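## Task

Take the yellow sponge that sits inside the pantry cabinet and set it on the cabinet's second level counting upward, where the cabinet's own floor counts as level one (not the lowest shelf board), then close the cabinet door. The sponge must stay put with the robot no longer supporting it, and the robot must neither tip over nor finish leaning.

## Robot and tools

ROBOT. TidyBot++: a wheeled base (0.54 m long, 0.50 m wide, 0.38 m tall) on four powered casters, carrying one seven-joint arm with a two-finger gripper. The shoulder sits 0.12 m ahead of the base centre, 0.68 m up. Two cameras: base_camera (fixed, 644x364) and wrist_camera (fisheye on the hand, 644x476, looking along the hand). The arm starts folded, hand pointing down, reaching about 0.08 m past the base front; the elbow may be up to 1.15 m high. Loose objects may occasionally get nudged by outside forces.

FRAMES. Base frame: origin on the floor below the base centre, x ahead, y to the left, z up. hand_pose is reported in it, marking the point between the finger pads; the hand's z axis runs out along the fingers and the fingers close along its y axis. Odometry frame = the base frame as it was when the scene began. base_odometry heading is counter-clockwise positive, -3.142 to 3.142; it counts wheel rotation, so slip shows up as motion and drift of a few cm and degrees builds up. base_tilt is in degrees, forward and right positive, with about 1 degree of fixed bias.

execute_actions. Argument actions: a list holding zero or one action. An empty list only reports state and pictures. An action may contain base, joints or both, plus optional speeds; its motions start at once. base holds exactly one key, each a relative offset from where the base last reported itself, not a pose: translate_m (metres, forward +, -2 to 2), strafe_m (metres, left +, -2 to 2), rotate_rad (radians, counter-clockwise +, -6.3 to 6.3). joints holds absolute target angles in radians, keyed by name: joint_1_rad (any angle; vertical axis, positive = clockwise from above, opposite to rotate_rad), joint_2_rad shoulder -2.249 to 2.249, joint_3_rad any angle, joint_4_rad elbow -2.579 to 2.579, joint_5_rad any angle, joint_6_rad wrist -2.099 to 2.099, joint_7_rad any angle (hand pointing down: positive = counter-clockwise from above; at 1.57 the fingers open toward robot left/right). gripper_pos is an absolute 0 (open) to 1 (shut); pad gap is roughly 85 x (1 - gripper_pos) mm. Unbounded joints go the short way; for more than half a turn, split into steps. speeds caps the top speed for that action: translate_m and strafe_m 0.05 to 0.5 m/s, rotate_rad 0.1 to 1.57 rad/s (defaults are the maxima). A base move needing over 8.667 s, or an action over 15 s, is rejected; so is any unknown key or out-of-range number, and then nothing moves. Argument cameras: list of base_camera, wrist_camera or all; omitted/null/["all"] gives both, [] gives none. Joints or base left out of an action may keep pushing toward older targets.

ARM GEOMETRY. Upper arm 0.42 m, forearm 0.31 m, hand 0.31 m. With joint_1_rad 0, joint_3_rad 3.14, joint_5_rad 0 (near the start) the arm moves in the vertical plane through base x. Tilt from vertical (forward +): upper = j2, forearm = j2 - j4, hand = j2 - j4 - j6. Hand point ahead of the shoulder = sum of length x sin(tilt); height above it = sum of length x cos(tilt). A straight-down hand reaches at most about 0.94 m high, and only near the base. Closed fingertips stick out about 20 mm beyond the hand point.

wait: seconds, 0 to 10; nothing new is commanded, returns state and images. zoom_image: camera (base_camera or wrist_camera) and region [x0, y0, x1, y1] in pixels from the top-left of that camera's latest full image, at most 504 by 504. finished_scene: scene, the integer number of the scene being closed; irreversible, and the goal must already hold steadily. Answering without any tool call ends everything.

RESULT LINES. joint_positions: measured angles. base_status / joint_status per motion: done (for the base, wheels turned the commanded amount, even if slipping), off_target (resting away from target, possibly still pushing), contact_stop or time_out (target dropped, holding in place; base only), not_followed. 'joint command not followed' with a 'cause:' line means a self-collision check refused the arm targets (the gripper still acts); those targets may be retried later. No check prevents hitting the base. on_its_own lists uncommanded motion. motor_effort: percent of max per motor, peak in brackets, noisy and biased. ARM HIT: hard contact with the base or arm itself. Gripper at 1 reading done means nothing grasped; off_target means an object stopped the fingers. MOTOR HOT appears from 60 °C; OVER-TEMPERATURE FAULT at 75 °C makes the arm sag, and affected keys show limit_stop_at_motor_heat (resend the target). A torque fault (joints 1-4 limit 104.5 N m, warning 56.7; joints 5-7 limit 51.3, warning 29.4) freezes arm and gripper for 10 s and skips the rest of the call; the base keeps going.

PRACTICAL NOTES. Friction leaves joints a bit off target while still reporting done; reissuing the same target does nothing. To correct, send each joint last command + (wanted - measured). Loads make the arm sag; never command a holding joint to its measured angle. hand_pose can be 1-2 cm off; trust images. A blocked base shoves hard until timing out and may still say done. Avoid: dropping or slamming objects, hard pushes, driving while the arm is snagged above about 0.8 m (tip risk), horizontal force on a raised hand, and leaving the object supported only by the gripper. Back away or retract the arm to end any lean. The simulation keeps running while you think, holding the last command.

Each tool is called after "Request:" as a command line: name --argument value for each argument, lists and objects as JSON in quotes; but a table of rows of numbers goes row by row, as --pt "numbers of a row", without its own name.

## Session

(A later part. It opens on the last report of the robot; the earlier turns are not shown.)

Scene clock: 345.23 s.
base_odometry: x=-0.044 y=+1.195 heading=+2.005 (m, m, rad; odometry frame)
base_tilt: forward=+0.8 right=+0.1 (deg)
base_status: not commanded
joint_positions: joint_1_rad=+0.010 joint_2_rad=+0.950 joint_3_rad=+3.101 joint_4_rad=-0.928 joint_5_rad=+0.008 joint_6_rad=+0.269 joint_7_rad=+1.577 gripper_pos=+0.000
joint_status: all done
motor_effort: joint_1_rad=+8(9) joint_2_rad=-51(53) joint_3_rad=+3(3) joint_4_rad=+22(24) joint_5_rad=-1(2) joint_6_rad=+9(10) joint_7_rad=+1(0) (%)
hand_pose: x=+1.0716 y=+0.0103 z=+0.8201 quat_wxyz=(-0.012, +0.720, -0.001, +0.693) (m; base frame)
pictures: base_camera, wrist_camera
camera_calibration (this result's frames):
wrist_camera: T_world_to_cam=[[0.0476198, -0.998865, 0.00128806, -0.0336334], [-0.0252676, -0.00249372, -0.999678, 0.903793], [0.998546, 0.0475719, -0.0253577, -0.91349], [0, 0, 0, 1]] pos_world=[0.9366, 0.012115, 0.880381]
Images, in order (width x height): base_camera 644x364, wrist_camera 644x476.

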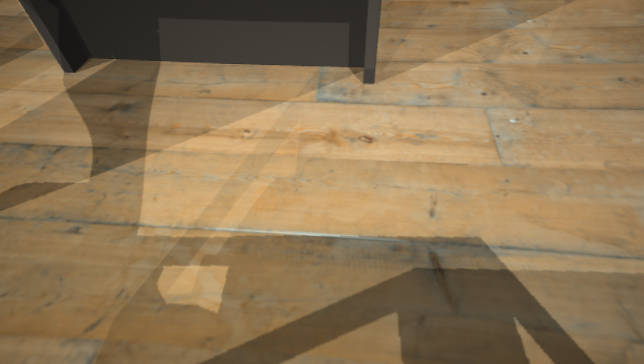

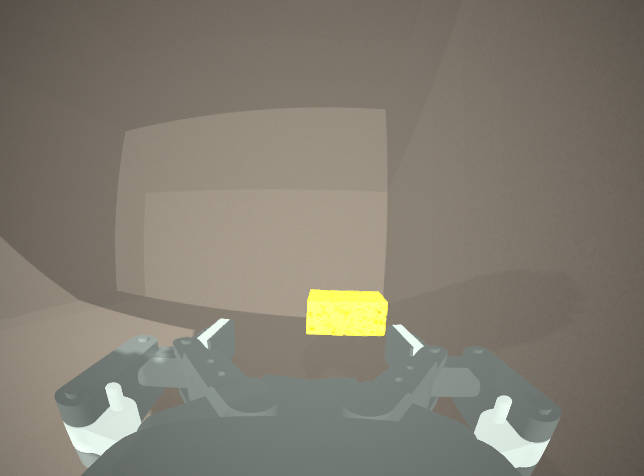

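Request:
execute_actions --actions '[{"joints":{"joint_2_rad":1.0,"gripper_pos":1},"base":{"strafe_m":-0.012}}]' --cameras '[]'

Request:
execute_actions --actions '[{"base":{"translate_m":0.13},"speeds":{"translate_m":0.06}}]'

Scene clock: 352.87 s.
base_odometry: x=-0.033 y=+1.200 heading=+2.005 (m, m, rad; odometry frame)
base_tilt: forward=+0.8 right=+0.1 (deg)
base_status: done
joint_positions: joint_1_rad=-0.005 joint_2_rad=+0.962 joint_3_rad=+3.101 joint_4_rad=-0.928 joint_5_rad=+0.008 joint_6_rad=+0.269 joint_7_rad=+1.577 gripper_pos=+0.999
joint_status: all done
motor_effort: joint_1_rad=+9(12) joint_2_rad=-50(52) joint_3_rad=+3(4) joint_4_rad=+22(23) joint_5_rad=+0(0) joint_6_rad=+10(9) joint_7_rad=+1(1) (%)
hand_pose: x=+1.0729 y=+0.0247 z=+0.8092 quat_wxyz=(-0.018, +0.724, +0.005, +0.689) (m; base frame)
pictures: none
No camera images: the call's "cameras" was empty. Leave "cameras" out to get every camera's image.

Scene clock: 355.53 s.
base_odometry: x=-0.087 y=+1.318 heading=+2.005 (m, m, rad; odometry frame)
base_tilt: forward=+0.8 right=+0.1 (deg)
base_status: done
joint_positions: joint_1_rad=+0.010 joint_2_rad=+0.976 joint_3_rad=+3.101 joint_4_rad=-0.929 joint_5_rad=+0.008 joint_6_rad=+0.269 joint_7_rad=+1.577 gripper_pos=+0.999
joint_status: not commanded
motor_effort: joint_1_rad=+1(10) joint_2_rad=-52(53) joint_3_rad=+0(3) joint_4_rad=+23(23) joint_5_rad=+0(1) joint_6_rad=+9(9) joint_7_rad=+1(1) (%)
hand_pose: x=+1.0747 y=+0.0105 z=+0.7953 quat_wxyz=(-0.013, +0.730, -0.001, +0.684) (m; base frame)
pictures: base_camera, wrist_camera
camera_calibration (this result's frames):
wrist_camera: T_world_to_cam=[[0.0479017, -0.998852, -0.000327116, -0.0325696], [-0.0516596, -0.00215037, -0.998662, 0.906633], [0.997515, 0.0478545, -0.0517033, -0.895107], [0, 0, 0, 1]] pos_world=[0.94128, 0.0122524, 0.859129]
Images, in order (width x height): base_camera 644x364, wrist_camera 644x476.

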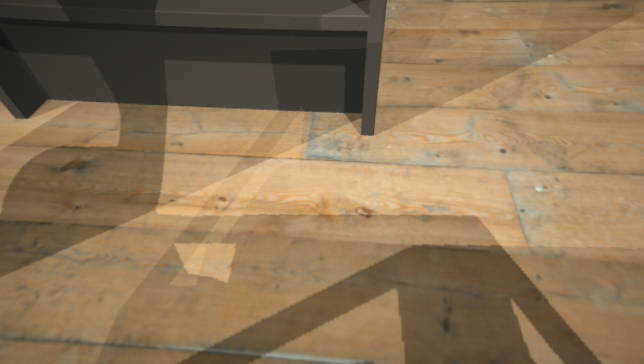

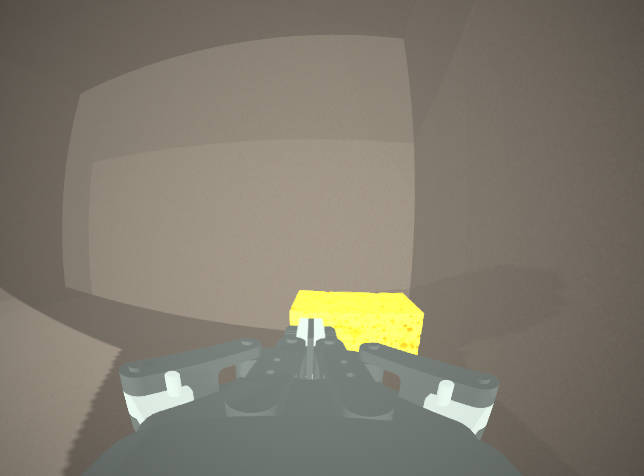

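Request:
execute_actions --actions '[{"base":{"translate_m":0.08},"speeds":{"translate_m":0.05}}]' --cameras '["wrist_camera"]'

Request:
execute_actions --actions '[{"base":{"translate_m":-0.1},"joints":{"gripper_pos":0}}]' --cameras '["wrist_camera"]'

Scene clock: 359.23 s.
base_odometry: x=-0.121 y=+1.391 heading=+2.005 (m, m, rad; odometry frame)
base_tilt: forward=+0.8 right=+0.1 (deg)
base_status: done
joint_positions: joint_1_rad=+0.019 joint_2_rad=+0.954 joint_3_rad=+3.101 joint_4_rad=-0.931 joint_5_rad=+0.008 joint_6_rad=+0.297 joint_7_rad=+1.577 gripper_pos=+0.999
joint_status: not commanded
motor_effort: joint_1_rad=+0(6) joint_2_rad=-45(54) joint_3_rad=+0(3) joint_4_rad=+18(30) joint_5_rad=+0(1) joint_6_rad=+6(10) joint_7_rad=+1(1) (%)
hand_pose: x=+1.0721 y=+0.0016 z=+0.8236 quat_wxyz=(-0.009, +0.713, -0.004, +0.701) (m; base frame)
pictures: wrist_camera
camera_calibration (this result's frames):
wrist_camera: T_world_to_cam=[[0.038113, -0.999272, 0.00137915, -0.0322275], [-0.00392283, -0.00152976, -0.999991, 0.884699], [0.999266, 0.0381072, -0.00397828, -0.931804], [0, 0, 0, 1]] pos_world=[0.935819, 0.00465786, 0.881029]
Images, in order (width x height): wrist_camera 644x476.

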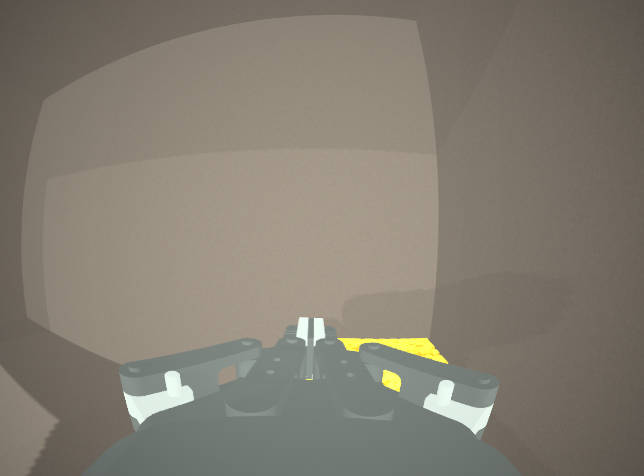

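Scene clock: 360.47 s.
base_odometry: x=-0.079 y=+1.300 heading=+2.005 (m, m, rad; odometry frame)
base_tilt: forward=+0.8 right=+0.1 (deg)
base_status: done
joint_positions: joint_1_rad=+0.017 joint_2_rad=+0.983 joint_3_rad=+3.101 joint_4_rad=-0.937 joint_5_rad=+0.008 joint_6_rad=+0.297 joint_7_rad=+1.577 gripper_pos=+0.000
joint_status: all done
motor_effort: joint_1_rad=+5(7) joint_2_rad=-52(54) joint_3_rad=+1(2) joint_4_rad=+22(24) joint_5_rad=+1(0) joint_6_rad=+9(10) joint_7_rad=+1(1) (%)
hand_pose: x=+1.0750 y=+0.0037 z=+0.7918 quat_wxyz=(-0.010, +0.725, -0.004, +0.688) (m; base frame)
pictures: wrist_camera
camera_calibration (this result's frames):
wrist_camera: T_world_to_cam=[[0.0404204, -0.999183, -0.000521221, -0.0312289], [-0.0394883, -0.0010762, -0.999219, 0.890535], [0.998402, 0.0404094, -0.0394995, -0.90592], [0, 0, 0, 1]] pos_world=[0.940901, 0.00636273, 0.85404]
Images, in order (width x height): wrist_camera 644x476.

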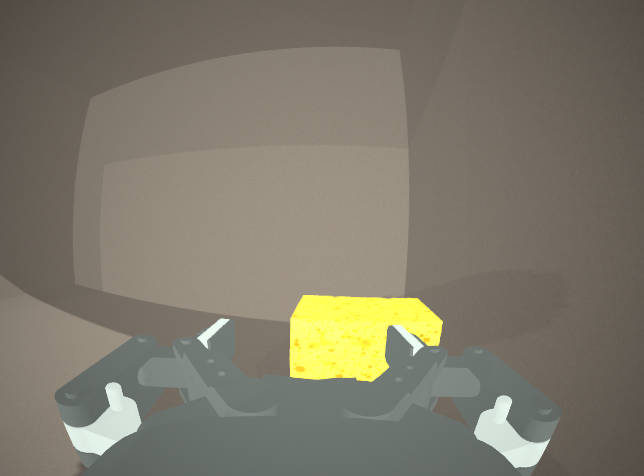

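Request:
execute_actions --actions '[{"base":{"translate_m":-0.04},"joints":{"gripper_pos":1,"joint_6_rad":0.17}}]' --cameras '["wrist_camera"]'

Request:
execute_actions --actions '[{"base":{"translate_m":0.12},"speeds":{"translate_m":0.05}}]' --cameras '["wrist_camera"]'

Request:
execute_actions --actions '[{"base":{"translate_m":-0.1},"joints":{"gripper_pos":0}}]' --cameras '["wrist_camera"]'

Scene clock: 363.90 s.
base_odometry: x=-0.062 y=+1.264 heading=+2.005 (m, m, rad; odometry frame)
base_tilt: forward=+0.8 right=+0.1 (deg)
base_status: done
joint_positions: joint_1_rad=+0.016 joint_2_rad=+0.979 joint_3_rad=+3.101 joint_4_rad=-0.933 joint_5_rad=+0.008 joint_6_rad=+0.219 joint_7_rad=+1.577 gripper_pos=+0.999
joint_status: all done
motor_effort: joint_1_rad=+5(7) joint_2_rad=-46(56) joint_3_rad=+2(2) joint_4_rad=+19(22) joint_5_rad=+0(1) joint_6_rad=+7(9) joint_7_rad=+1(1) (%)
hand_pose: x=+1.0730 y=+0.0049 z=+0.7741 quat_wxyz=(-0.011, +0.749, -0.003, +0.663) (m; base frame)
pictures: wrist_camera
camera_calibration (this result's frames):
wrist_camera: T_world_to_cam=[[0.0429934, -0.999072, -0.00269923, -0.0309544], [-0.10901, -0.00200542, -0.994039, 0.943302], [0.99311, 0.0430314, -0.108995, -0.845204], [0, 0, 0, 1]] pos_world=[0.943541, 0.00733635, 0.845472]
Images, in order (width x height): wrist_camera 644x476.

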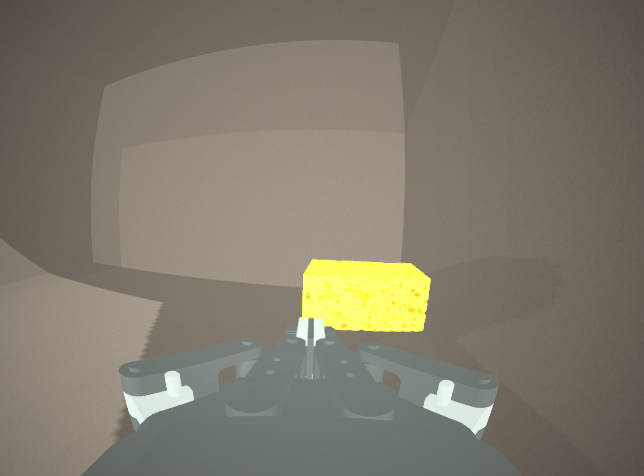

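Scene clock: 366.77 s.
base_odometry: x=-0.112 y=+1.372 heading=+2.005 (m, m, rad; odometry frame)
base_tilt: forward=+0.7 right=+0.1 (deg)
base_status: done
joint_positions: joint_1_rad=+0.016 joint_2_rad=+0.926 joint_3_rad=+3.100 joint_4_rad=-1.002 joint_5_rad=+0.008 joint_6_rad=+0.184 joint_7_rad=+1.577 gripper_pos=+0.999
joint_status: not commanded
motor_effort: joint_1_rad=+4(7) joint_2_rad=-35(48) joint_3_rad=+3(3) joint_4_rad=+33(36) joint_5_rad=-1(0) joint_6_rad=+12(14) joint_7_rad=+1(1) (%)
hand_pose: x=+1.0562 y=+0.0072 z=+0.7719 quat_wxyz=(-0.011, +0.765, -0.001, +0.644) (m; base frame)
pictures: wrist_camera
camera_calibration (this result's frames):
wrist_camera: T_world_to_cam=[[0.046744, -0.998901, -0.00343191, -0.0313309], [-0.158803, -0.0040392, -0.987302, 0.986676], [0.986203, 0.0466954, -0.158817, -0.783068], [0, 0, 0, 1]] pos_world=[0.930416, 0.00925461, 0.849674]
Images, in order (width x height): wrist_camera 644x476.

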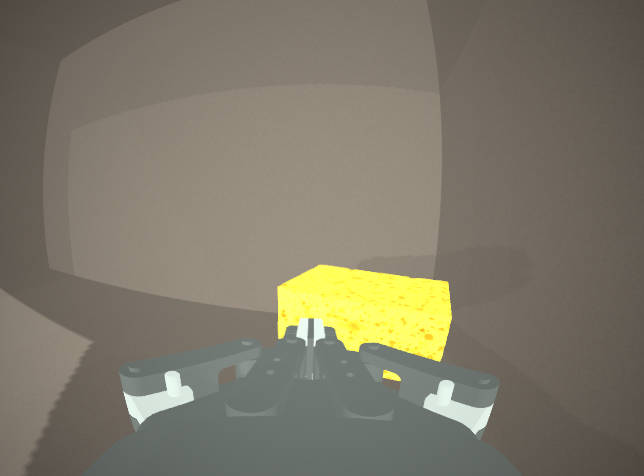

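Scene clock: 368.00 s.
base_odometry: x=-0.069 y=+1.281 heading=+2.005 (m, m, rad; odometry frame)
base_tilt: forward=+0.7 right=+0.1 (deg)
base_status: done
joint_positions: joint_1_rad=+0.022 joint_2_rad=+0.967 joint_3_rad=+3.102 joint_4_rad=-0.940 joint_5_rad=+0.008 joint_6_rad=+0.185 joint_7_rad=+1.577 gripper_pos=+0.000
joint_status: all done
motor_effort: joint_1_rad=+1(8) joint_2_rad=-48(52) joint_3_rad=+0(4) joint_4_rad=+20(31) joint_5_rad=+0(0) joint_6_rad=+8(12) joint_7_rad=+1(1) (%)
hand_pose: x=+1.0696 y=-0.0009 z=+0.7709 quat_wxyz=(-0.008, +0.758, -0.005, +0.652) (m; base frame)
pictures: wrist_camera
camera_calibration (this result's frames):
wrist_camera: T_world_to_cam=[[0.0373323, -0.999301, -0.00200584, -0.0311207], [-0.137543, -0.00315023, -0.990491, 0.967545], [0.989792, 0.0372531, -0.137565, -0.816316], [0, 0, 0, 1]] pos_world=[0.942224, 0.00235938, 0.845986]
Images, in order (width x height): wrist_camera 644x476.

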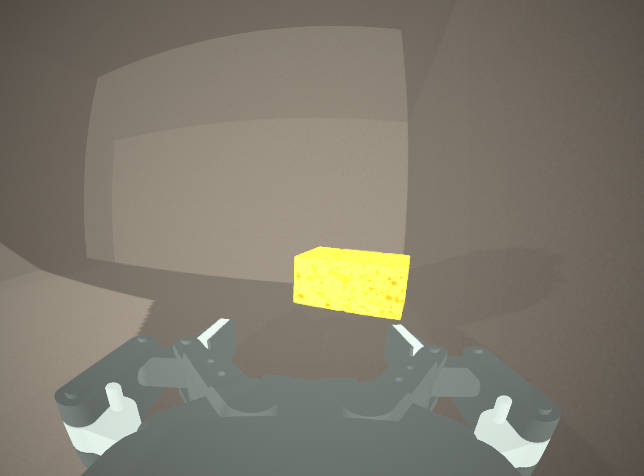

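Request:
execute_actions --actions '[{"base":{"strafe_m":-0.065},"joints":{"gripper_pos":1,"joint_6_rad":0.36},"speeds":{"strafe_m":0.08}}]' --cameras '[]'

Request:
execute_actions --actions '[{"base":{"translate_m":0.12},"speeds":{"translate_m":0.06}}]' --cameras '["wrist_camera"]'

Request:
execute_actions --actions '[{"joints":{"joint_6_rad":0.14}}]' --cameras '["wrist_camera"]'

Request:
execute_actions --actions '[{"base":{"translate_m":-0.1},"speeds":{"translate_m":0.05}}]' --cameras '["wrist_camera"]'

Request:
execute_actions --actions '[{"base":{"translate_m":-0.08},"joints":{"joint_6_rad":0.25,"gripper_pos":0}}]' --cameras '["wrist_camera"]'

Scene clock: 372.37 s.
base_odometry: x=-0.011 y=+1.308 heading=+2.005 (m, m, rad; odometry frame)
base_tilt: forward=+0.8 right=+0.1 (deg)
base_status: done
joint_positions: joint_1_rad=-0.065 joint_2_rad=+0.976 joint_3_rad=+3.084 joint_4_rad=-0.940 joint_5_rad=+0.008 joint_6_rad=+0.332 joint_7_rad=+1.577 gripper_pos=+0.999
joint_status: all done
motor_effort: joint_1_rad=+18(21) joint_2_rad=-49(53) joint_3_rad=+6(7) joint_4_rad=+21(23) joint_5_rad=+1(0) joint_6_rad=+9(11) joint_7_rad=+1(1) (%)
hand_pose: x=+1.0700 y=+0.0889 z=+0.8079 quat_wxyz=(-0.047, +0.711, +0.024, +0.701) (m; base frame)
pictures: none
No camera images: the call's "cameras" was empty. Leave "cameras" out to get every camera's image.

Scene clock: 374.87 s.
base_odometry: x=-0.061 y=+1.417 heading=+2.005 (m, m, rad; odometry frame)
base_tilt: forward=+0.8 right=+0.0 (deg)
base_status: done
joint_positions: joint_1_rad=-0.046 joint_2_rad=+0.978 joint_3_rad=+3.084 joint_4_rad=-0.940 joint_5_rad=+0.008 joint_6_rad=+0.332 joint_7_rad=+1.577 gripper_pos=+0.999
joint_status: not commanded
motor_effort: joint_1_rad=+12(21) joint_2_rad=-52(53) joint_3_rad=+2(5) joint_4_rad=+21(24) joint_5_rad=+0(1) joint_6_rad=+9(10) joint_7_rad=+1(1) (%)
hand_pose: x=+1.0717 y=+0.0706 z=+0.8064 quat_wxyz=(-0.040, +0.712, +0.017, +0.701) (m; base frame)
pictures: wrist_camera
camera_calibration (this result's frames):
wrist_camera: T_world_to_cam=[[0.111504, -0.993678, -0.0130834, -0.0306687], [-0.00275969, 0.0128559, -0.999914, 0.865304], [0.99376, 0.11153, -0.00130877, -0.935579], [0, 0, 0, 1]] pos_world=[0.935548, 0.0627462, 0.863603]
Images, in order (width x height): wrist_camera 644x476.

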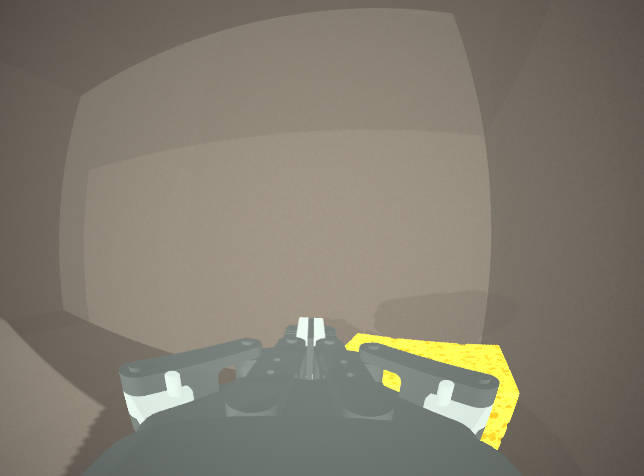

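Scene clock: 375.53 s.
base_odometry: x=-0.061 y=+1.417 heading=+2.005 (m, m, rad; odometry frame)
base_tilt: forward=+0.8 right=+0.0 (deg)
base_status: not commanded
joint_positions: joint_1_rad=-0.046 joint_2_rad=+0.957 joint_3_rad=+3.084 joint_4_rad=-0.920 joint_5_rad=+0.008 joint_6_rad=+0.210 joint_7_rad=+1.577 gripper_pos=+0.999
joint_status: joint_6_rad off_target (ended at +0.210, target +0.140)
motor_effort: joint_1_rad=+16(16) joint_2_rad=-42(52) joint_3_rad=+4(5) joint_4_rad=+14(21) joint_5_rad=+0(2) joint_6_rad=+2(9) joint_7_rad=+1(1) (%)
hand_pose: x=+1.0694 y=+0.0718 z=+0.8009 quat_wxyz=(-0.040, +0.740, +0.019, +0.672) (m; base frame)
pictures: wrist_camera
camera_calibration (this result's frames):
wrist_camera: T_world_to_cam=[[0.114648, -0.993295, -0.0148758, -0.0312331], [-0.0827778, 0.00537021, -0.996554, 0.943152], [0.989951, 0.115484, -0.0816071, -0.865342], [0, 0, 0, 1]] pos_world=[0.9383, 0.0638446, 0.868818]
Images, in order (width x height): wrist_camera 644x476.

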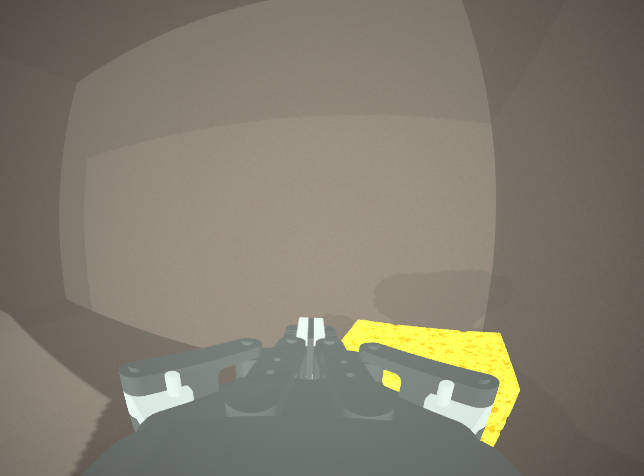

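Scene clock: 377.93 s.
base_odometry: x=-0.019 y=+1.327 heading=+2.005 (m, m, rad; odometry frame)
base_tilt: forward=+0.8 right=+0.0 (deg)
base_status: done
joint_positions: joint_1_rad=-0.046 joint_2_rad=+0.976 joint_3_rad=+3.084 joint_4_rad=-0.924 joint_5_rad=+0.008 joint_6_rad=+0.181 joint_7_rad=+1.577 gripper_pos=+0.999
joint_status: not commanded
motor_effort: joint_1_rad=+14(20) joint_2_rad=-48(55) joint_3_rad=+3(5) joint_4_rad=+20(22) joint_5_rad=+0(1) joint_6_rad=+8(10) joint_7_rad=+1(1) (%)
hand_pose: x=+1.0696 y=+0.0723 z=+0.7716 quat_wxyz=(-0.040, +0.757, +0.020, +0.652) (m; base frame)
pictures: wrist_camera
camera_calibration (this result's frames):
wrist_camera: T_world_to_cam=[[0.115192, -0.993193, -0.0172895, -0.0299605], [-0.134051, 0.00170336, -0.990973, 0.964757], [0.984257, 0.11647, -0.132942, -0.822356], [0, 0, 0, 1]] pos_world=[0.942187, 0.0643801, 0.846204]
Images, in order (width x height): wrist_camera 644x476.

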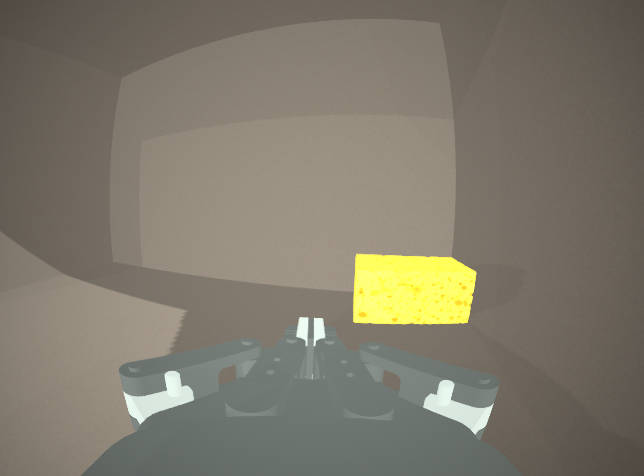

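Scene clock: 379.07 s.
base_odometry: x=+0.015 y=+1.254 heading=+2.005 (m, m, rad; odometry frame)
base_tilt: forward=+0.8 right=+0.0 (deg)
base_status: done
joint_positions: joint_1_rad=-0.040 joint_2_rad=+0.984 joint_3_rad=+3.084 joint_4_rad=-0.926 joint_5_rad=+0.008 joint_6_rad=+0.220 joint_7_rad=+1.577 gripper_pos=+0.000
joint_status: all done
motor_effort: joint_1_rad=+16(18) joint_2_rad=-48(55) joint_3_rad=+5(6) joint_4_rad=+20(23) joint_5_rad=+0(1) joint_6_rad=+8(10) joint_7_rad=+1(1) (%)
hand_pose: x=+1.0721 y=+0.0660 z=+0.7747 quat_wxyz=(-0.038, +0.747, +0.017, +0.663) (m; base frame)
pictures: wrist_camera
camera_calibration (this result's frames):
wrist_camera: T_world_to_cam=[[0.107984, -0.994014, -0.0166016, -0.0291725], [-0.105769, 0.00511746, -0.994378, 0.940321], [0.98851, 0.109133, -0.104584, -0.849723], [0, 0, 0, 1]] pos_world=[0.942567, 0.0589227, 0.845682]
Images, in order (width x height): wrist_camera 644x476.

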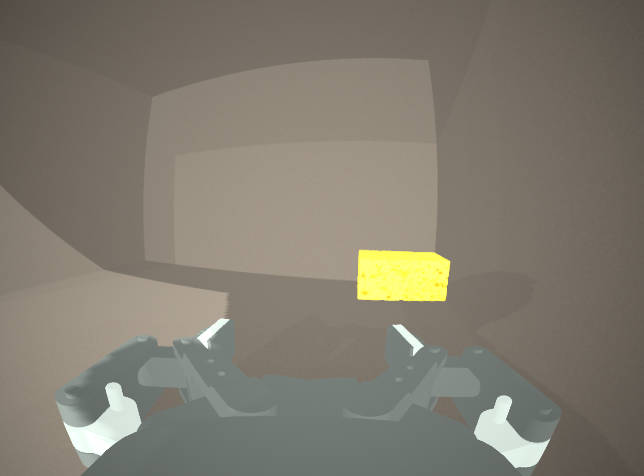

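Request:
execute_actions --actions '[{"base":{"strafe_m":0.12},"joints":{"gripper_pos":1,"joint_1_rad":0.2,"joint_3_rad":3.12,"joint_6_rad":0.36},"speeds":{"strafe_m":0.1}}]' --cameras '["wrist_camera"]'

Request:
execute_actions --actions '[{"base":{"translate_m":0.17},"speeds":{"translate_m":0.07}}]' --cameras '["wrist_camera"]'

Scene clock: 383.40 s.
base_odometry: x=-0.094 y=+1.203 heading=+2.005 (m, m, rad; odometry frame)
base_tilt: forward=+0.8 right=+0.1 (deg)
base_status: done
joint_positions: joint_1_rad=+0.154 joint_2_rad=+0.985 joint_3_rad=+3.095 joint_4_rad=-0.926 joint_5_rad=+0.008 joint_6_rad=+0.319 joint_7_rad=+1.577 gripper_pos=+0.999
joint_status: joint_1_rad off_target (ended at +0.154, target +0.200); the others done
motor_effort: joint_1_rad=+8(17) joint_2_rad=-53(54) joint_3_rad=+2(5) joint_4_rad=+23(23) joint_5_rad=-1(1) joint_6_rad=+9(9) joint_7_rad=+1(1) (%)
hand_pose: x=+1.0686 y=-0.1248 z=+0.8041 quat_wxyz=(+0.035, +0.712, -0.053, +0.699) (m; base frame)
pictures: wrist_camera
camera_calibration (this result's frames):
wrist_camera: T_world_to_cam=[[-0.0938734, -0.995576, -0.00412764, -0.0124486], [-0.00671159, 0.00477868, -0.999966, 0.868674], [0.995562, -0.0938426, -0.00713049, -0.933581], [0, 0, 0, 1]] pos_world=[0.934099, -0.104154, 0.861937]
Images, in order (width x height): wrist_camera 644x476.

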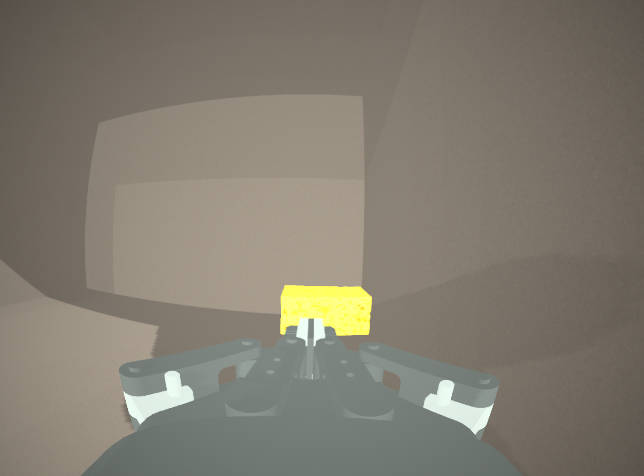

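Scene clock: 386.33 s.
base_odometry: x=-0.166 y=+1.357 heading=+2.006 (m, m, rad; odometry frame)
base_tilt: forward=+0.8 right=+0.1 (deg)
base_status: done
joint_positions: joint_1_rad=+0.179 joint_2_rad=+0.981 joint_3_rad=+3.102 joint_4_rad=-0.933 joint_5_rad=+0.008 joint_6_rad=+0.331 joint_7_rad=+1.577 gripper_pos=+0.999
joint_status: not commanded
motor_effort: joint_1_rad=+0(7) joint_2_rad=-50(54) joint_3_rad=+0(2) joint_4_rad=+21(26) joint_5_rad=+0(0) joint_6_rad=+8(10) joint_7_rad=+1(1) (%)
hand_pose: x=+1.0636 y=-0.1513 z=+0.8072 quat_wxyz=(+0.047, +0.708, -0.061, +0.702) (m; base frame)
pictures: wrist_camera
camera_calibration (this result's frames):
wrist_camera: T_world_to_cam=[[-0.122719, -0.992439, 0.00202391, -0.0130801], [0.00139317, -0.00221159, -0.999997, 0.862305], [0.99244, -0.122716, 0.00165404, -0.939203], [0, 0, 0, 1]] pos_world=[0.929296, -0.126329, 0.863882]
Images, in order (width x height): wrist_camera 644x476.

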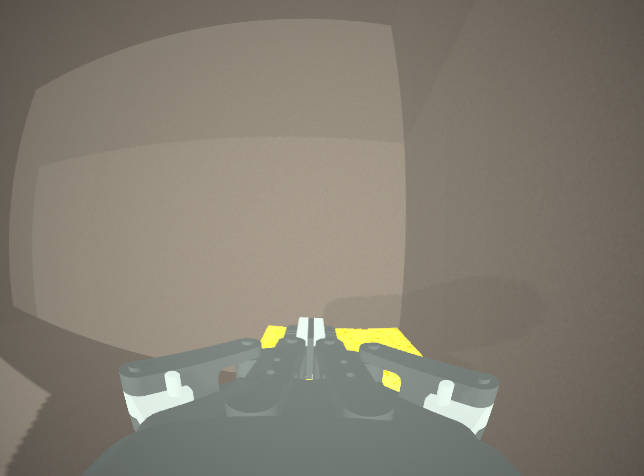

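Request:
execute_actions --actions '[{"base":{"translate_m":0.02},"speeds":{"translate_m":0.05}}]' --cameras '[]'

Request:
execute_actions --actions '[{"joints":{"joint_6_rad":0.08}}]' --cameras '[]'

Request:
execute_actions --actions '[{"base":{"translate_m":-0.12},"speeds":{"translate_m":0.05}}]' --cameras '["wrist_camera"]'

Request:
execute_actions --actions '[{"base":{"translate_m":-0.08},"joints":{"joint_6_rad":0.3,"gripper_pos":0}}]' --cameras '["wrist_camera"]'

Scene clock: 389.43 s.
base_odometry: x=-0.174 y=+1.376 heading=+2.006 (m, m, rad; odometry frame)
base_tilt: forward=+0.8 right=+0.1 (deg)
base_status: done
joint_positions: joint_1_rad=+0.180 joint_2_rad=+0.981 joint_3_rad=+3.102 joint_4_rad=-0.933 joint_5_rad=+0.008 joint_6_rad=+0.332 joint_7_rad=+1.577 gripper_pos=+0.999
joint_status: not commanded
motor_effort: joint_1_rad=+0(2) joint_2_rad=-49(51) joint_3_rad=+0(0) joint_4_rad=+21(23) joint_5_rad=+1(0) joint_6_rad=+8(10) joint_7_rad=+1(1) (%)
hand_pose: x=+1.0635 y=-0.1522 z=+0.8074 quat_wxyz=(+0.048, +0.708, -0.062, +0.702) (m; base frame)
pictures: none
No camera images: the call's "cameras" was empty. Leave "cameras" out to get every camera's image.

Scene clock: 390.17 s.
base_odometry: x=-0.174 y=+1.376 heading=+2.006 (m, m, rad; odometry frame)
base_tilt: forward=+0.8 right=+0.1 (deg)
base_status: not commanded
joint_positions: joint_1_rad=+0.180 joint_2_rad=+0.940 joint_3_rad=+3.102 joint_4_rad=-0.907 joint_5_rad=+0.008 joint_6_rad=+0.152 joint_7_rad=+1.577 gripper_pos=+0.999
joint_status: joint_6_rad off_target (ended at +0.152, target +0.080)
motor_effort: joint_1_rad=+0(1) joint_2_rad=-40(49) joint_3_rad=+0(0) joint_4_rad=+13(20) joint_5_rad=+0(0) joint_6_rad=+3(8) joint_7_rad=+1(1) (%)
hand_pose: x=+1.0578 y=-0.1504 z=+0.8071 quat_wxyz=(+0.044, +0.746, -0.063, +0.661) (m; base frame)
pictures: none
No camera images: the call's "cameras" was empty. Leave "cameras" out to get every camera's image.

Scene clock: 393.03 s.
base_odometry: x=-0.124 y=+1.267 heading=+2.006 (m, m, rad; odometry frame)
base_tilt: forward=+0.7 right=+0.0 (deg)
base_status: done
joint_positions: joint_1_rad=+0.175 joint_2_rad=+0.940 joint_3_rad=+3.102 joint_4_rad=-0.907 joint_5_rad=+0.008 joint_6_rad=+0.152 joint_7_rad=+1.577 gripper_pos=+0.999
joint_status: not commanded
motor_effort: joint_1_rad=+7(7) joint_2_rad=-41(42) joint_3_rad=+3(3) joint_4_rad=+16(17) joint_5_rad=+0(0) joint_6_rad=+4(5) joint_7_rad=+1(1) (%)
hand_pose: x=+1.0586 y=-0.1454 z=+0.8072 quat_wxyz=(+0.042, +0.747, -0.061, +0.661) (m; base frame)
pictures: wrist_camera
camera_calibration (this result's frames):
wrist_camera: T_world_to_cam=[[-0.114923, -0.993374, -0.00031998, -0.0144135], [-0.108738, 0.0129, -0.993987, 0.976176], [0.987405, -0.114197, -0.1095, -0.837234], [0, 0, 0, 1]] pos_world=[0.93118, -0.12252, 0.878624]
Images, in order (width x height): wrist_camera 644x476.

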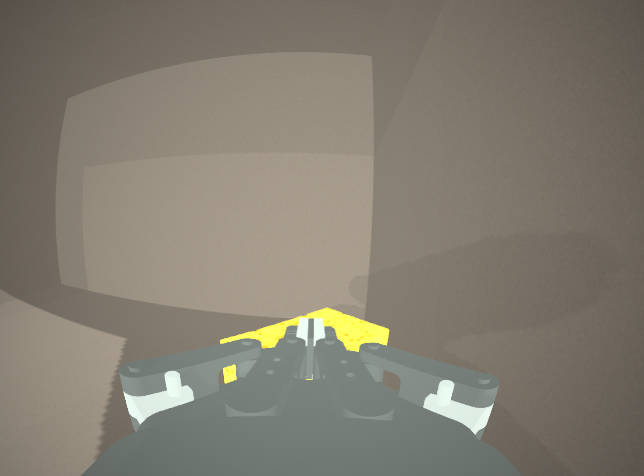

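Scene clock: 394.20 s.
base_odometry: x=-0.090 y=+1.194 heading=+2.006 (m, m, rad; odometry frame)
base_tilt: forward=+0.8 right=+0.1 (deg)
base_status: done
joint_positions: joint_1_rad=+0.148 joint_2_rad=+0.976 joint_3_rad=+3.102 joint_4_rad=-0.931 joint_5_rad=+0.008 joint_6_rad=+0.287 joint_7_rad=+1.577 gripper_pos=+0.000
joint_status: all done
motor_effort: joint_1_rad=+11(14) joint_2_rad=-52(54) joint_3_rad=+4(6) joint_4_rad=+23(23) joint_5_rad=-1(2) joint_6_rad=+10(10) joint_7_rad=+1(2) (%)
hand_pose: x=+1.0671 y=-0.1218 z=+0.7998 quat_wxyz=(+0.036, +0.722, -0.051, +0.689) (m; base frame)
pictures: wrist_camera
camera_calibration (this result's frames):
wrist_camera: T_world_to_cam=[[-0.0910804, -0.995843, 0.00101299, -0.0167489], [-0.0348653, 0.0021722, -0.99939, 0.893703], [0.995233, -0.0910602, -0.0349182, -0.908935], [0, 0, 0, 1]] pos_world=[0.934236, -0.101388, 0.861437]
Images, in order (width x height): wrist_camera 644x476.

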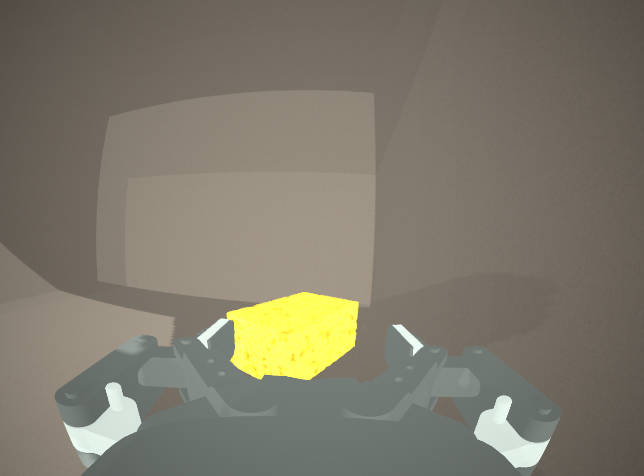

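Request:
execute_actions --actions '[{"base":{"strafe_m":0.02},"joints":{"joint_6_rad":0.24},"speeds":{"strafe_m":0.05}}]' --cameras '["wrist_camera"]'

Request:
execute_actions --actions '[{"base":{"translate_m":0.05},"speeds":{"translate_m":0.05}}]' --cameras '["wrist_camera"]'

Request:
execute_actions --actions '[{"joints":{"gripper_pos":1}}]' --cameras '["wrist_camera"]'

Scene clock: 396.90 s.
base_odometry: x=-0.108 y=+1.185 heading=+2.006 (m, m, rad; odometry frame)
base_tilt: forward=+0.8 right=+0.1 (deg)
base_status: done
joint_positions: joint_1_rad=+0.174 joint_2_rad=+0.977 joint_3_rad=+3.103 joint_4_rad=-0.931 joint_5_rad=+0.008 joint_6_rad=+0.281 joint_7_rad=+1.577 gripper_pos=+0.000
joint_status: all done
motor_effort: joint_1_rad=+3(10) joint_2_rad=-52(53) joint_3_rad=+1(4) joint_4_rad=+23(23) joint_5_rad=+0(1) joint_6_rad=+9(9) joint_7_rad=+1(1) (%)
hand_pose: x=+1.0636 y=-0.1466 z=+0.7972 quat_wxyz=(+0.045, +0.724, -0.060, +0.686) (m; base frame)
pictures: wrist_camera
camera_calibration (this result's frames):
wrist_camera: T_world_to_cam=[[-0.117179, -0.993109, 0.00196148, -0.0143661], [-0.0416831, 0.00294492, -0.999127, 0.89814], [0.992236, -0.117159, -0.0417409, -0.902994], [0, 0, 0, 1]] pos_world=[0.931737, -0.122706, 0.859691]
Images, in order (width x height): wrist_camera 644x476.

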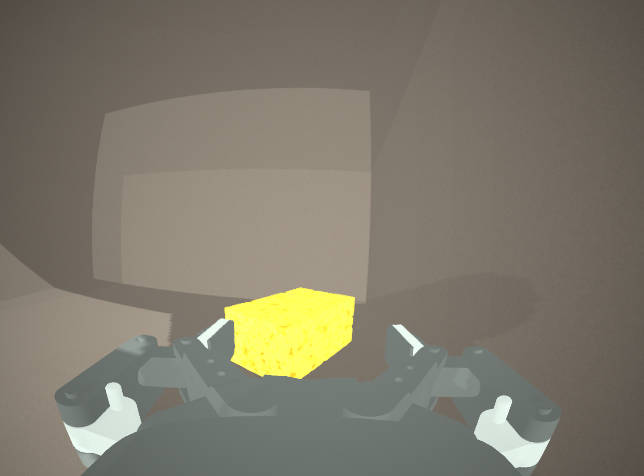

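Scene clock: 398.37 s.
base_odometry: x=-0.130 y=+1.230 heading=+2.007 (m, m, rad; odometry frame)
base_tilt: forward=+0.8 right=+0.1 (deg)
base_status: done
joint_positions: joint_1_rad=+0.181 joint_2_rad=+0.978 joint_3_rad=+3.104 joint_4_rad=-0.931 joint_5_rad=+0.008 joint_6_rad=+0.281 joint_7_rad=+1.577 gripper_pos=+0.000
joint_status: not commanded
motor_effort: joint_1_rad=-1(4) joint_2_rad=-53(55) joint_3_rad=+0(1) joint_4_rad=+22(24) joint_5_rad=+0(0) joint_6_rad=+9(10) joint_7_rad=+1(1) (%)
hand_pose: x=+1.0626 y=-0.1539 z=+0.7953 quat_wxyz=(+0.048, +0.724, -0.063, +0.685) (m; base frame)
pictures: wrist_camera
camera_calibration (this result's frames):
wrist_camera: T_world_to_cam=[[-0.12488, -0.992169, 0.00255065, -0.0138602], [-0.0441571, 0.00298959, -0.99902, 0.898807], [0.991189, -0.12487, -0.0441847, -0.901077], [0, 0, 0, 1]] pos_world=[0.931096, -0.128956, 0.858148]
Images, in order (width x height): wrist_camera 644x476.

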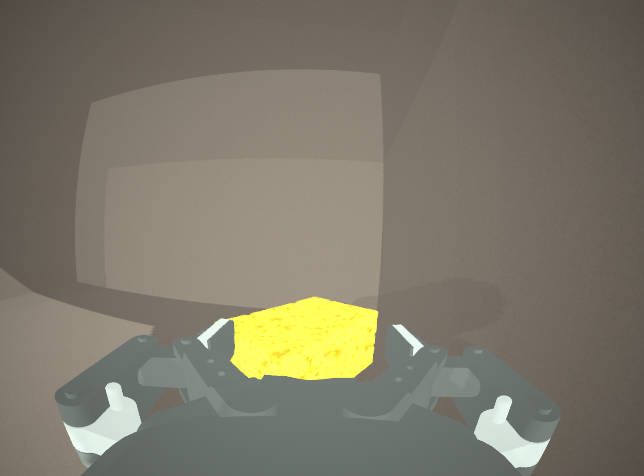

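Scene clock: 399.47 s.
base_odometry: x=-0.130 y=+1.230 heading=+2.007 (m, m, rad; odometry frame)
base_tilt: forward=+0.8 right=+0.1 (deg)
base_status: not commanded
joint_positions: joint_1_rad=+0.181 joint_2_rad=+0.978 joint_3_rad=+3.104 joint_4_rad=-0.931 joint_5_rad=+0.008 joint_6_rad=+0.281 joint_7_rad=+1.577 gripper_pos=+0.999
joint_status: all done
motor_effort: joint_1_rad=-1(1) joint_2_rad=-53(53) joint_3_rad=+0(1) joint_4_rad=+23(23) joint_5_rad=+0(1) joint_6_rad=+9(9) joint_7_rad=+1(1) (%)
hand_pose: x=+1.0626 y=-0.1539 z=+0.7953 quat_wxyz=(+0.048, +0.724, -0.063, +0.685) (m; base frame)
pictures: wrist_camera
camera_calibration (this result's frames):
wrist_camera: T_world_to_cam=[[-0.12488, -0.992169, 0.0025505, -0.0138601], [-0.0441568, 0.00298969, -0.99902, 0.898807], [0.991189, -0.12487, -0.0441843, -0.901078], [0, 0, 0, 1]] pos_world=[0.931096, -0.128956, 0.858148]
Images, in order (width x height): wrist_camera 644x476.

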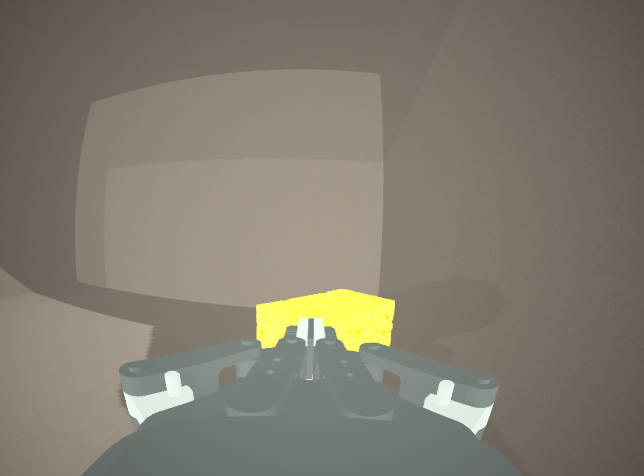

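Request:
execute_actions --actions '[{"base":{"strafe_m":0.055},"joints":{"joint_6_rad":0.2},"speeds":{"strafe_m":0.05}}]' --cameras '["wrist_camera"]'

Request:
execute_actions --actions '[{"base":{"translate_m":0.04},"speeds":{"translate_m":0.05}}]' --cameras '["wrist_camera"]'

Request:
execute_actions --actions '[{"base":{"strafe_m":-0.07},"speeds":{"strafe_m":0.05}}]' --cameras '["wrist_camera"]'

Request:
execute_actions --actions '[{"base":{"translate_m":-0.08},"speeds":{"translate_m":0.08}}]' --cameras '["wrist_camera"]'

Scene clock: 403.97 s.
base_odometry: x=-0.180 y=+1.207 heading=+2.007 (m, m, rad; odometry frame)
base_tilt: forward=+0.8 right=+0.1 (deg)
base_status: done
joint_positions: joint_1_rad=+0.187 joint_2_rad=+0.981 joint_3_rad=+3.105 joint_4_rad=-0.931 joint_5_rad=+0.008 joint_6_rad=+0.238 joint_7_rad=+1.577 gripper_pos=+0.999
joint_status: all done
motor_effort: joint_1_rad=-1(5) joint_2_rad=-52(56) joint_3_rad=+0(1) joint_4_rad=+23(25) joint_5_rad=+1(0) joint_6_rad=+9(10) joint_7_rad=+1(1) (%)
hand_pose: x=+1.0609 y=-0.1592 z=+0.7797 quat_wxyz=(+0.049, +0.739, -0.066, +0.668) (m; base frame)
pictures: wrist_camera
camera_calibration (this result's frames):
wrist_camera: T_world_to_cam=[[-0.129916, -0.991524, 0.0016526, -0.0131584], [-0.0889041, 0.00998876, -0.99599, 0.929325], [0.987531, -0.129542, -0.0894483, -0.862284], [0, 0, 0, 1]] pos_world=[0.932444, -0.134032, 0.84849]
Images, in order (width x height): wrist_camera 644x476.

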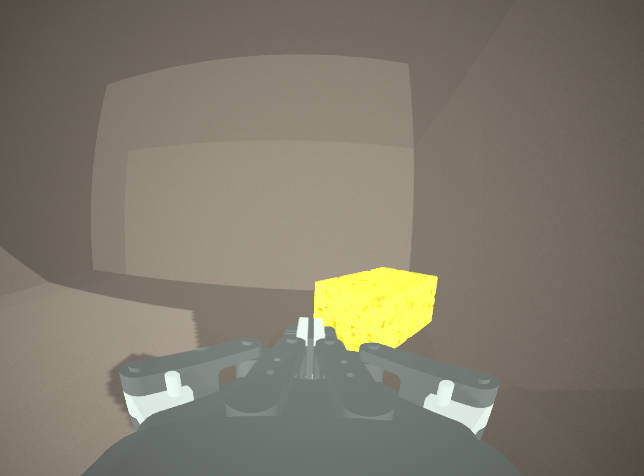

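Scene clock: 405.27 s.
base_odometry: x=-0.197 y=+1.244 heading=+2.007 (m, m, rad; odometry frame)
base_tilt: forward=+0.8 right=+0.1 (deg)
base_status: done
joint_positions: joint_1_rad=+0.187 joint_2_rad=+0.982 joint_3_rad=+3.105 joint_4_rad=-0.931 joint_5_rad=+0.008 joint_6_rad=+0.237 joint_7_rad=+1.577 gripper_pos=+0.999
joint_status: not commanded
motor_effort: joint_1_rad=-1(3) joint_2_rad=-53(56) joint_3_rad=+0(1) joint_4_rad=+22(24) joint_5_rad=+0(1) joint_6_rad=+9(10) joint_7_rad=+1(1) (%)
hand_pose: x=+1.0609 y=-0.1594 z=+0.7783 quat_wxyz=(+0.049, +0.740, -0.066, +0.668) (m; base frame)
pictures: wrist_camera
camera_calibration (this result's frames):
wrist_camera: T_world_to_cam=[[-0.130082, -0.991502, 0.00157045, -0.0130891], [-0.0907871, 0.0103337, -0.995817, 0.929889], [0.987338, -0.129681, -0.0913598, -0.860728], [0, 0, 0, 1]] pos_world=[0.932549, -0.134207, 0.847383]
Images, in order (width x height): wrist_camera 644x476.

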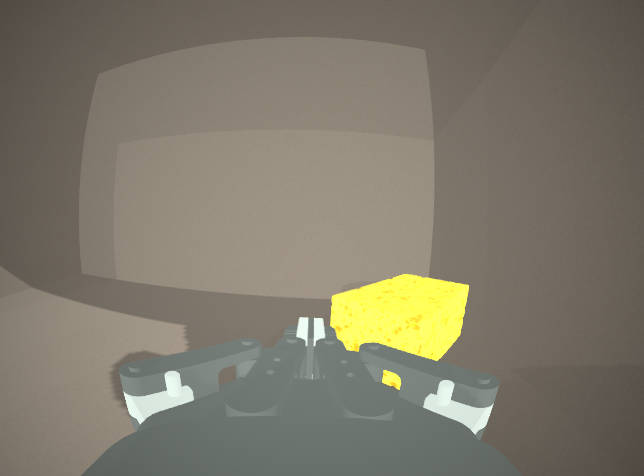

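Scene clock: 407.13 s.
base_odometry: x=-0.133 y=+1.273 heading=+2.007 (m, m, rad; odometry frame)
base_tilt: forward=+0.8 right=+0.1 (deg)
base_status: done
joint_positions: joint_1_rad=+0.191 joint_2_rad=+0.982 joint_3_rad=+3.106 joint_4_rad=-0.931 joint_5_rad=+0.008 joint_6_rad=+0.237 joint_7_rad=+1.577 gripper_pos=+0.999
joint_status: not commanded
motor_effort: joint_1_rad=-1(4) joint_2_rad=-53(54) joint_3_rad=-1(1) joint_4_rad=+23(23) joint_5_rad=+0(0) joint_6_rad=+10(10) joint_7_rad=+1(1) (%)
hand_pose: x=+1.0602 y=-0.1633 z=+0.7783 quat_wxyz=(+0.050, +0.740, -0.067, +0.667) (m; base frame)
pictures: wrist_camera
camera_calibration (this result's frames):
wrist_camera: T_world_to_cam=[[-0.134328, -0.990934, 0.00227676, -0.0130657], [-0.0908757, 0.0100309, -0.995812, 0.929888], [0.986761, -0.133972, -0.0913993, -0.860639], [0, 0, 0, 1]] pos_world=[0.931994, -0.137577, 0.847362]
Images, in order (width x height): wrist_camera 644x476.

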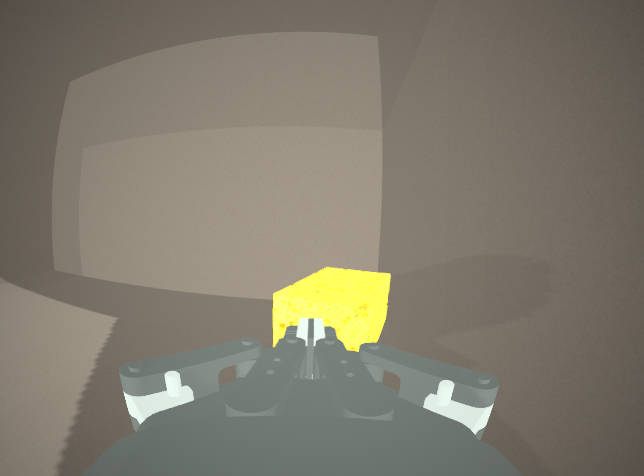

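Scene clock: 408.67 s.
base_odometry: x=-0.099 y=+1.201 heading=+2.007 (m, m, rad; odometry frame)
base_tilt: forward=+0.8 right=+0.1 (deg)
base_status: done
joint_positions: joint_1_rad=+0.188 joint_2_rad=+0.982 joint_3_rad=+3.106 joint_4_rad=-0.931 joint_5_rad=+0.008 joint_6_rad=+0.237 joint_7_rad=+1.577 gripper_pos=+0.999
joint_status: not commanded
motor_effort: joint_1_rad=+3(5) joint_2_rad=-53(55) joint_3_rad=+1(2) joint_4_rad=+23(23) joint_5_rad=+0(0) joint_6_rad=+9(10) joint_7_rad=+1(1) (%)
hand_pose: x=+1.0607 y=-0.1608 z=+0.7775 quat_wxyz=(+0.049, +0.740, -0.066, +0.667) (m; base frame)
pictures: wrist_camera
camera_calibration (this result's frames):
wrist_camera: T_world_to_cam=[[-0.131599, -0.991301, 0.00223412, -0.0133617], [-0.0917138, 0.00993125, -0.995736, 0.929961], [0.987051, -0.131243, -0.0922229, -0.8601], [0, 0, 0, 1]] pos_world=[0.932495, -0.135363, 0.846705]
Images, in order (width x height): wrist_camera 644x476.

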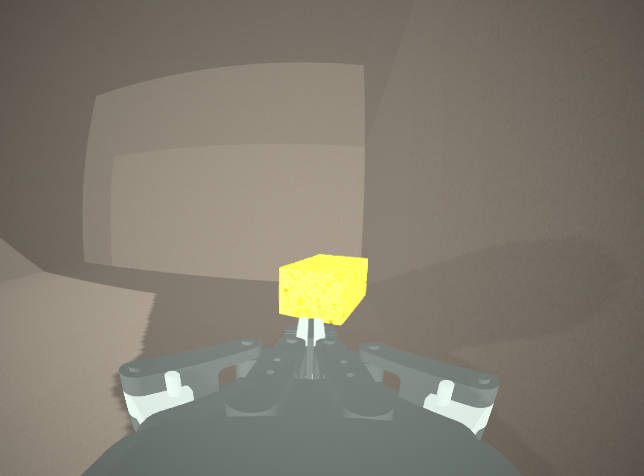

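Request:
execute_actions --actions '[{"base":{"strafe_m":0.17},"joints":{"joint_1_rad":0.40,"gripper_pos":0},"speeds":{"strafe_m":0.12}}]'

Scene clock: 411.63 s.
base_odometry: x=-0.253 y=+1.129 heading=+2.007 (m, m, rad; odometry frame)
base_tilt: forward=+0.8 right=+0.1 (deg)
base_status: done
joint_positions: joint_1_rad=+0.369 joint_2_rad=+0.982 joint_3_rad=+3.102 joint_4_rad=-0.931 joint_5_rad=+0.008 joint_6_rad=+0.237 joint_7_rad=+1.577 gripper_pos=+0.000
joint_status: all done
motor_effort: joint_1_rad=+3(18) joint_2_rad=-52(54) joint_3_rad=+1(8) joint_4_rad=+22(23) joint_5_rad=-1(2) joint_6_rad=+9(10) joint_7_rad=+1(1) (%)
hand_pose: x=+1.0169 y=-0.3261 z=+0.7776 quat_wxyz=(+0.107, +0.731, -0.133, +0.660) (m; base frame)
pictures: base_camera, wrist_camera
camera_calibration (this result's frames):
wrist_camera: T_world_to_cam=[[-0.305925, -0.952055, -0.00113975, 0.00964947], [-0.0872684, 0.0292341, -0.995756, 0.929483], [0.948048, -0.304527, -0.0920277, -0.855559], [0, 0, 0, 1]] pos_world=[0.895177, -0.278527, 0.846814]
Images, in order (width x height): base_camera 644x364, wrist_camera 644x476.

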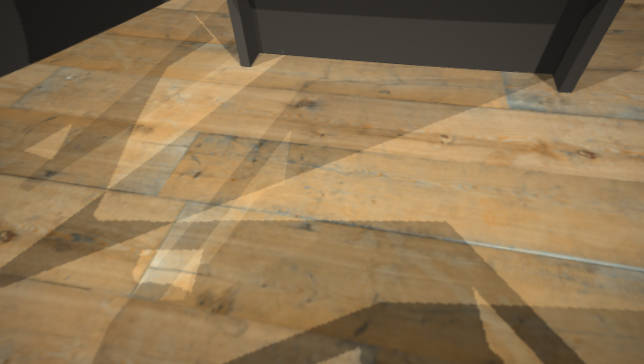

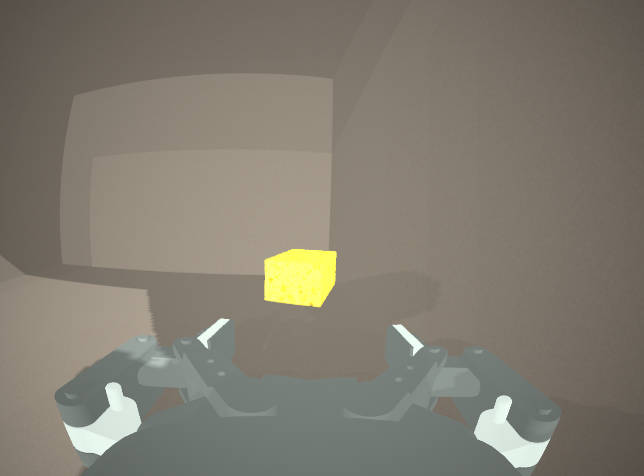

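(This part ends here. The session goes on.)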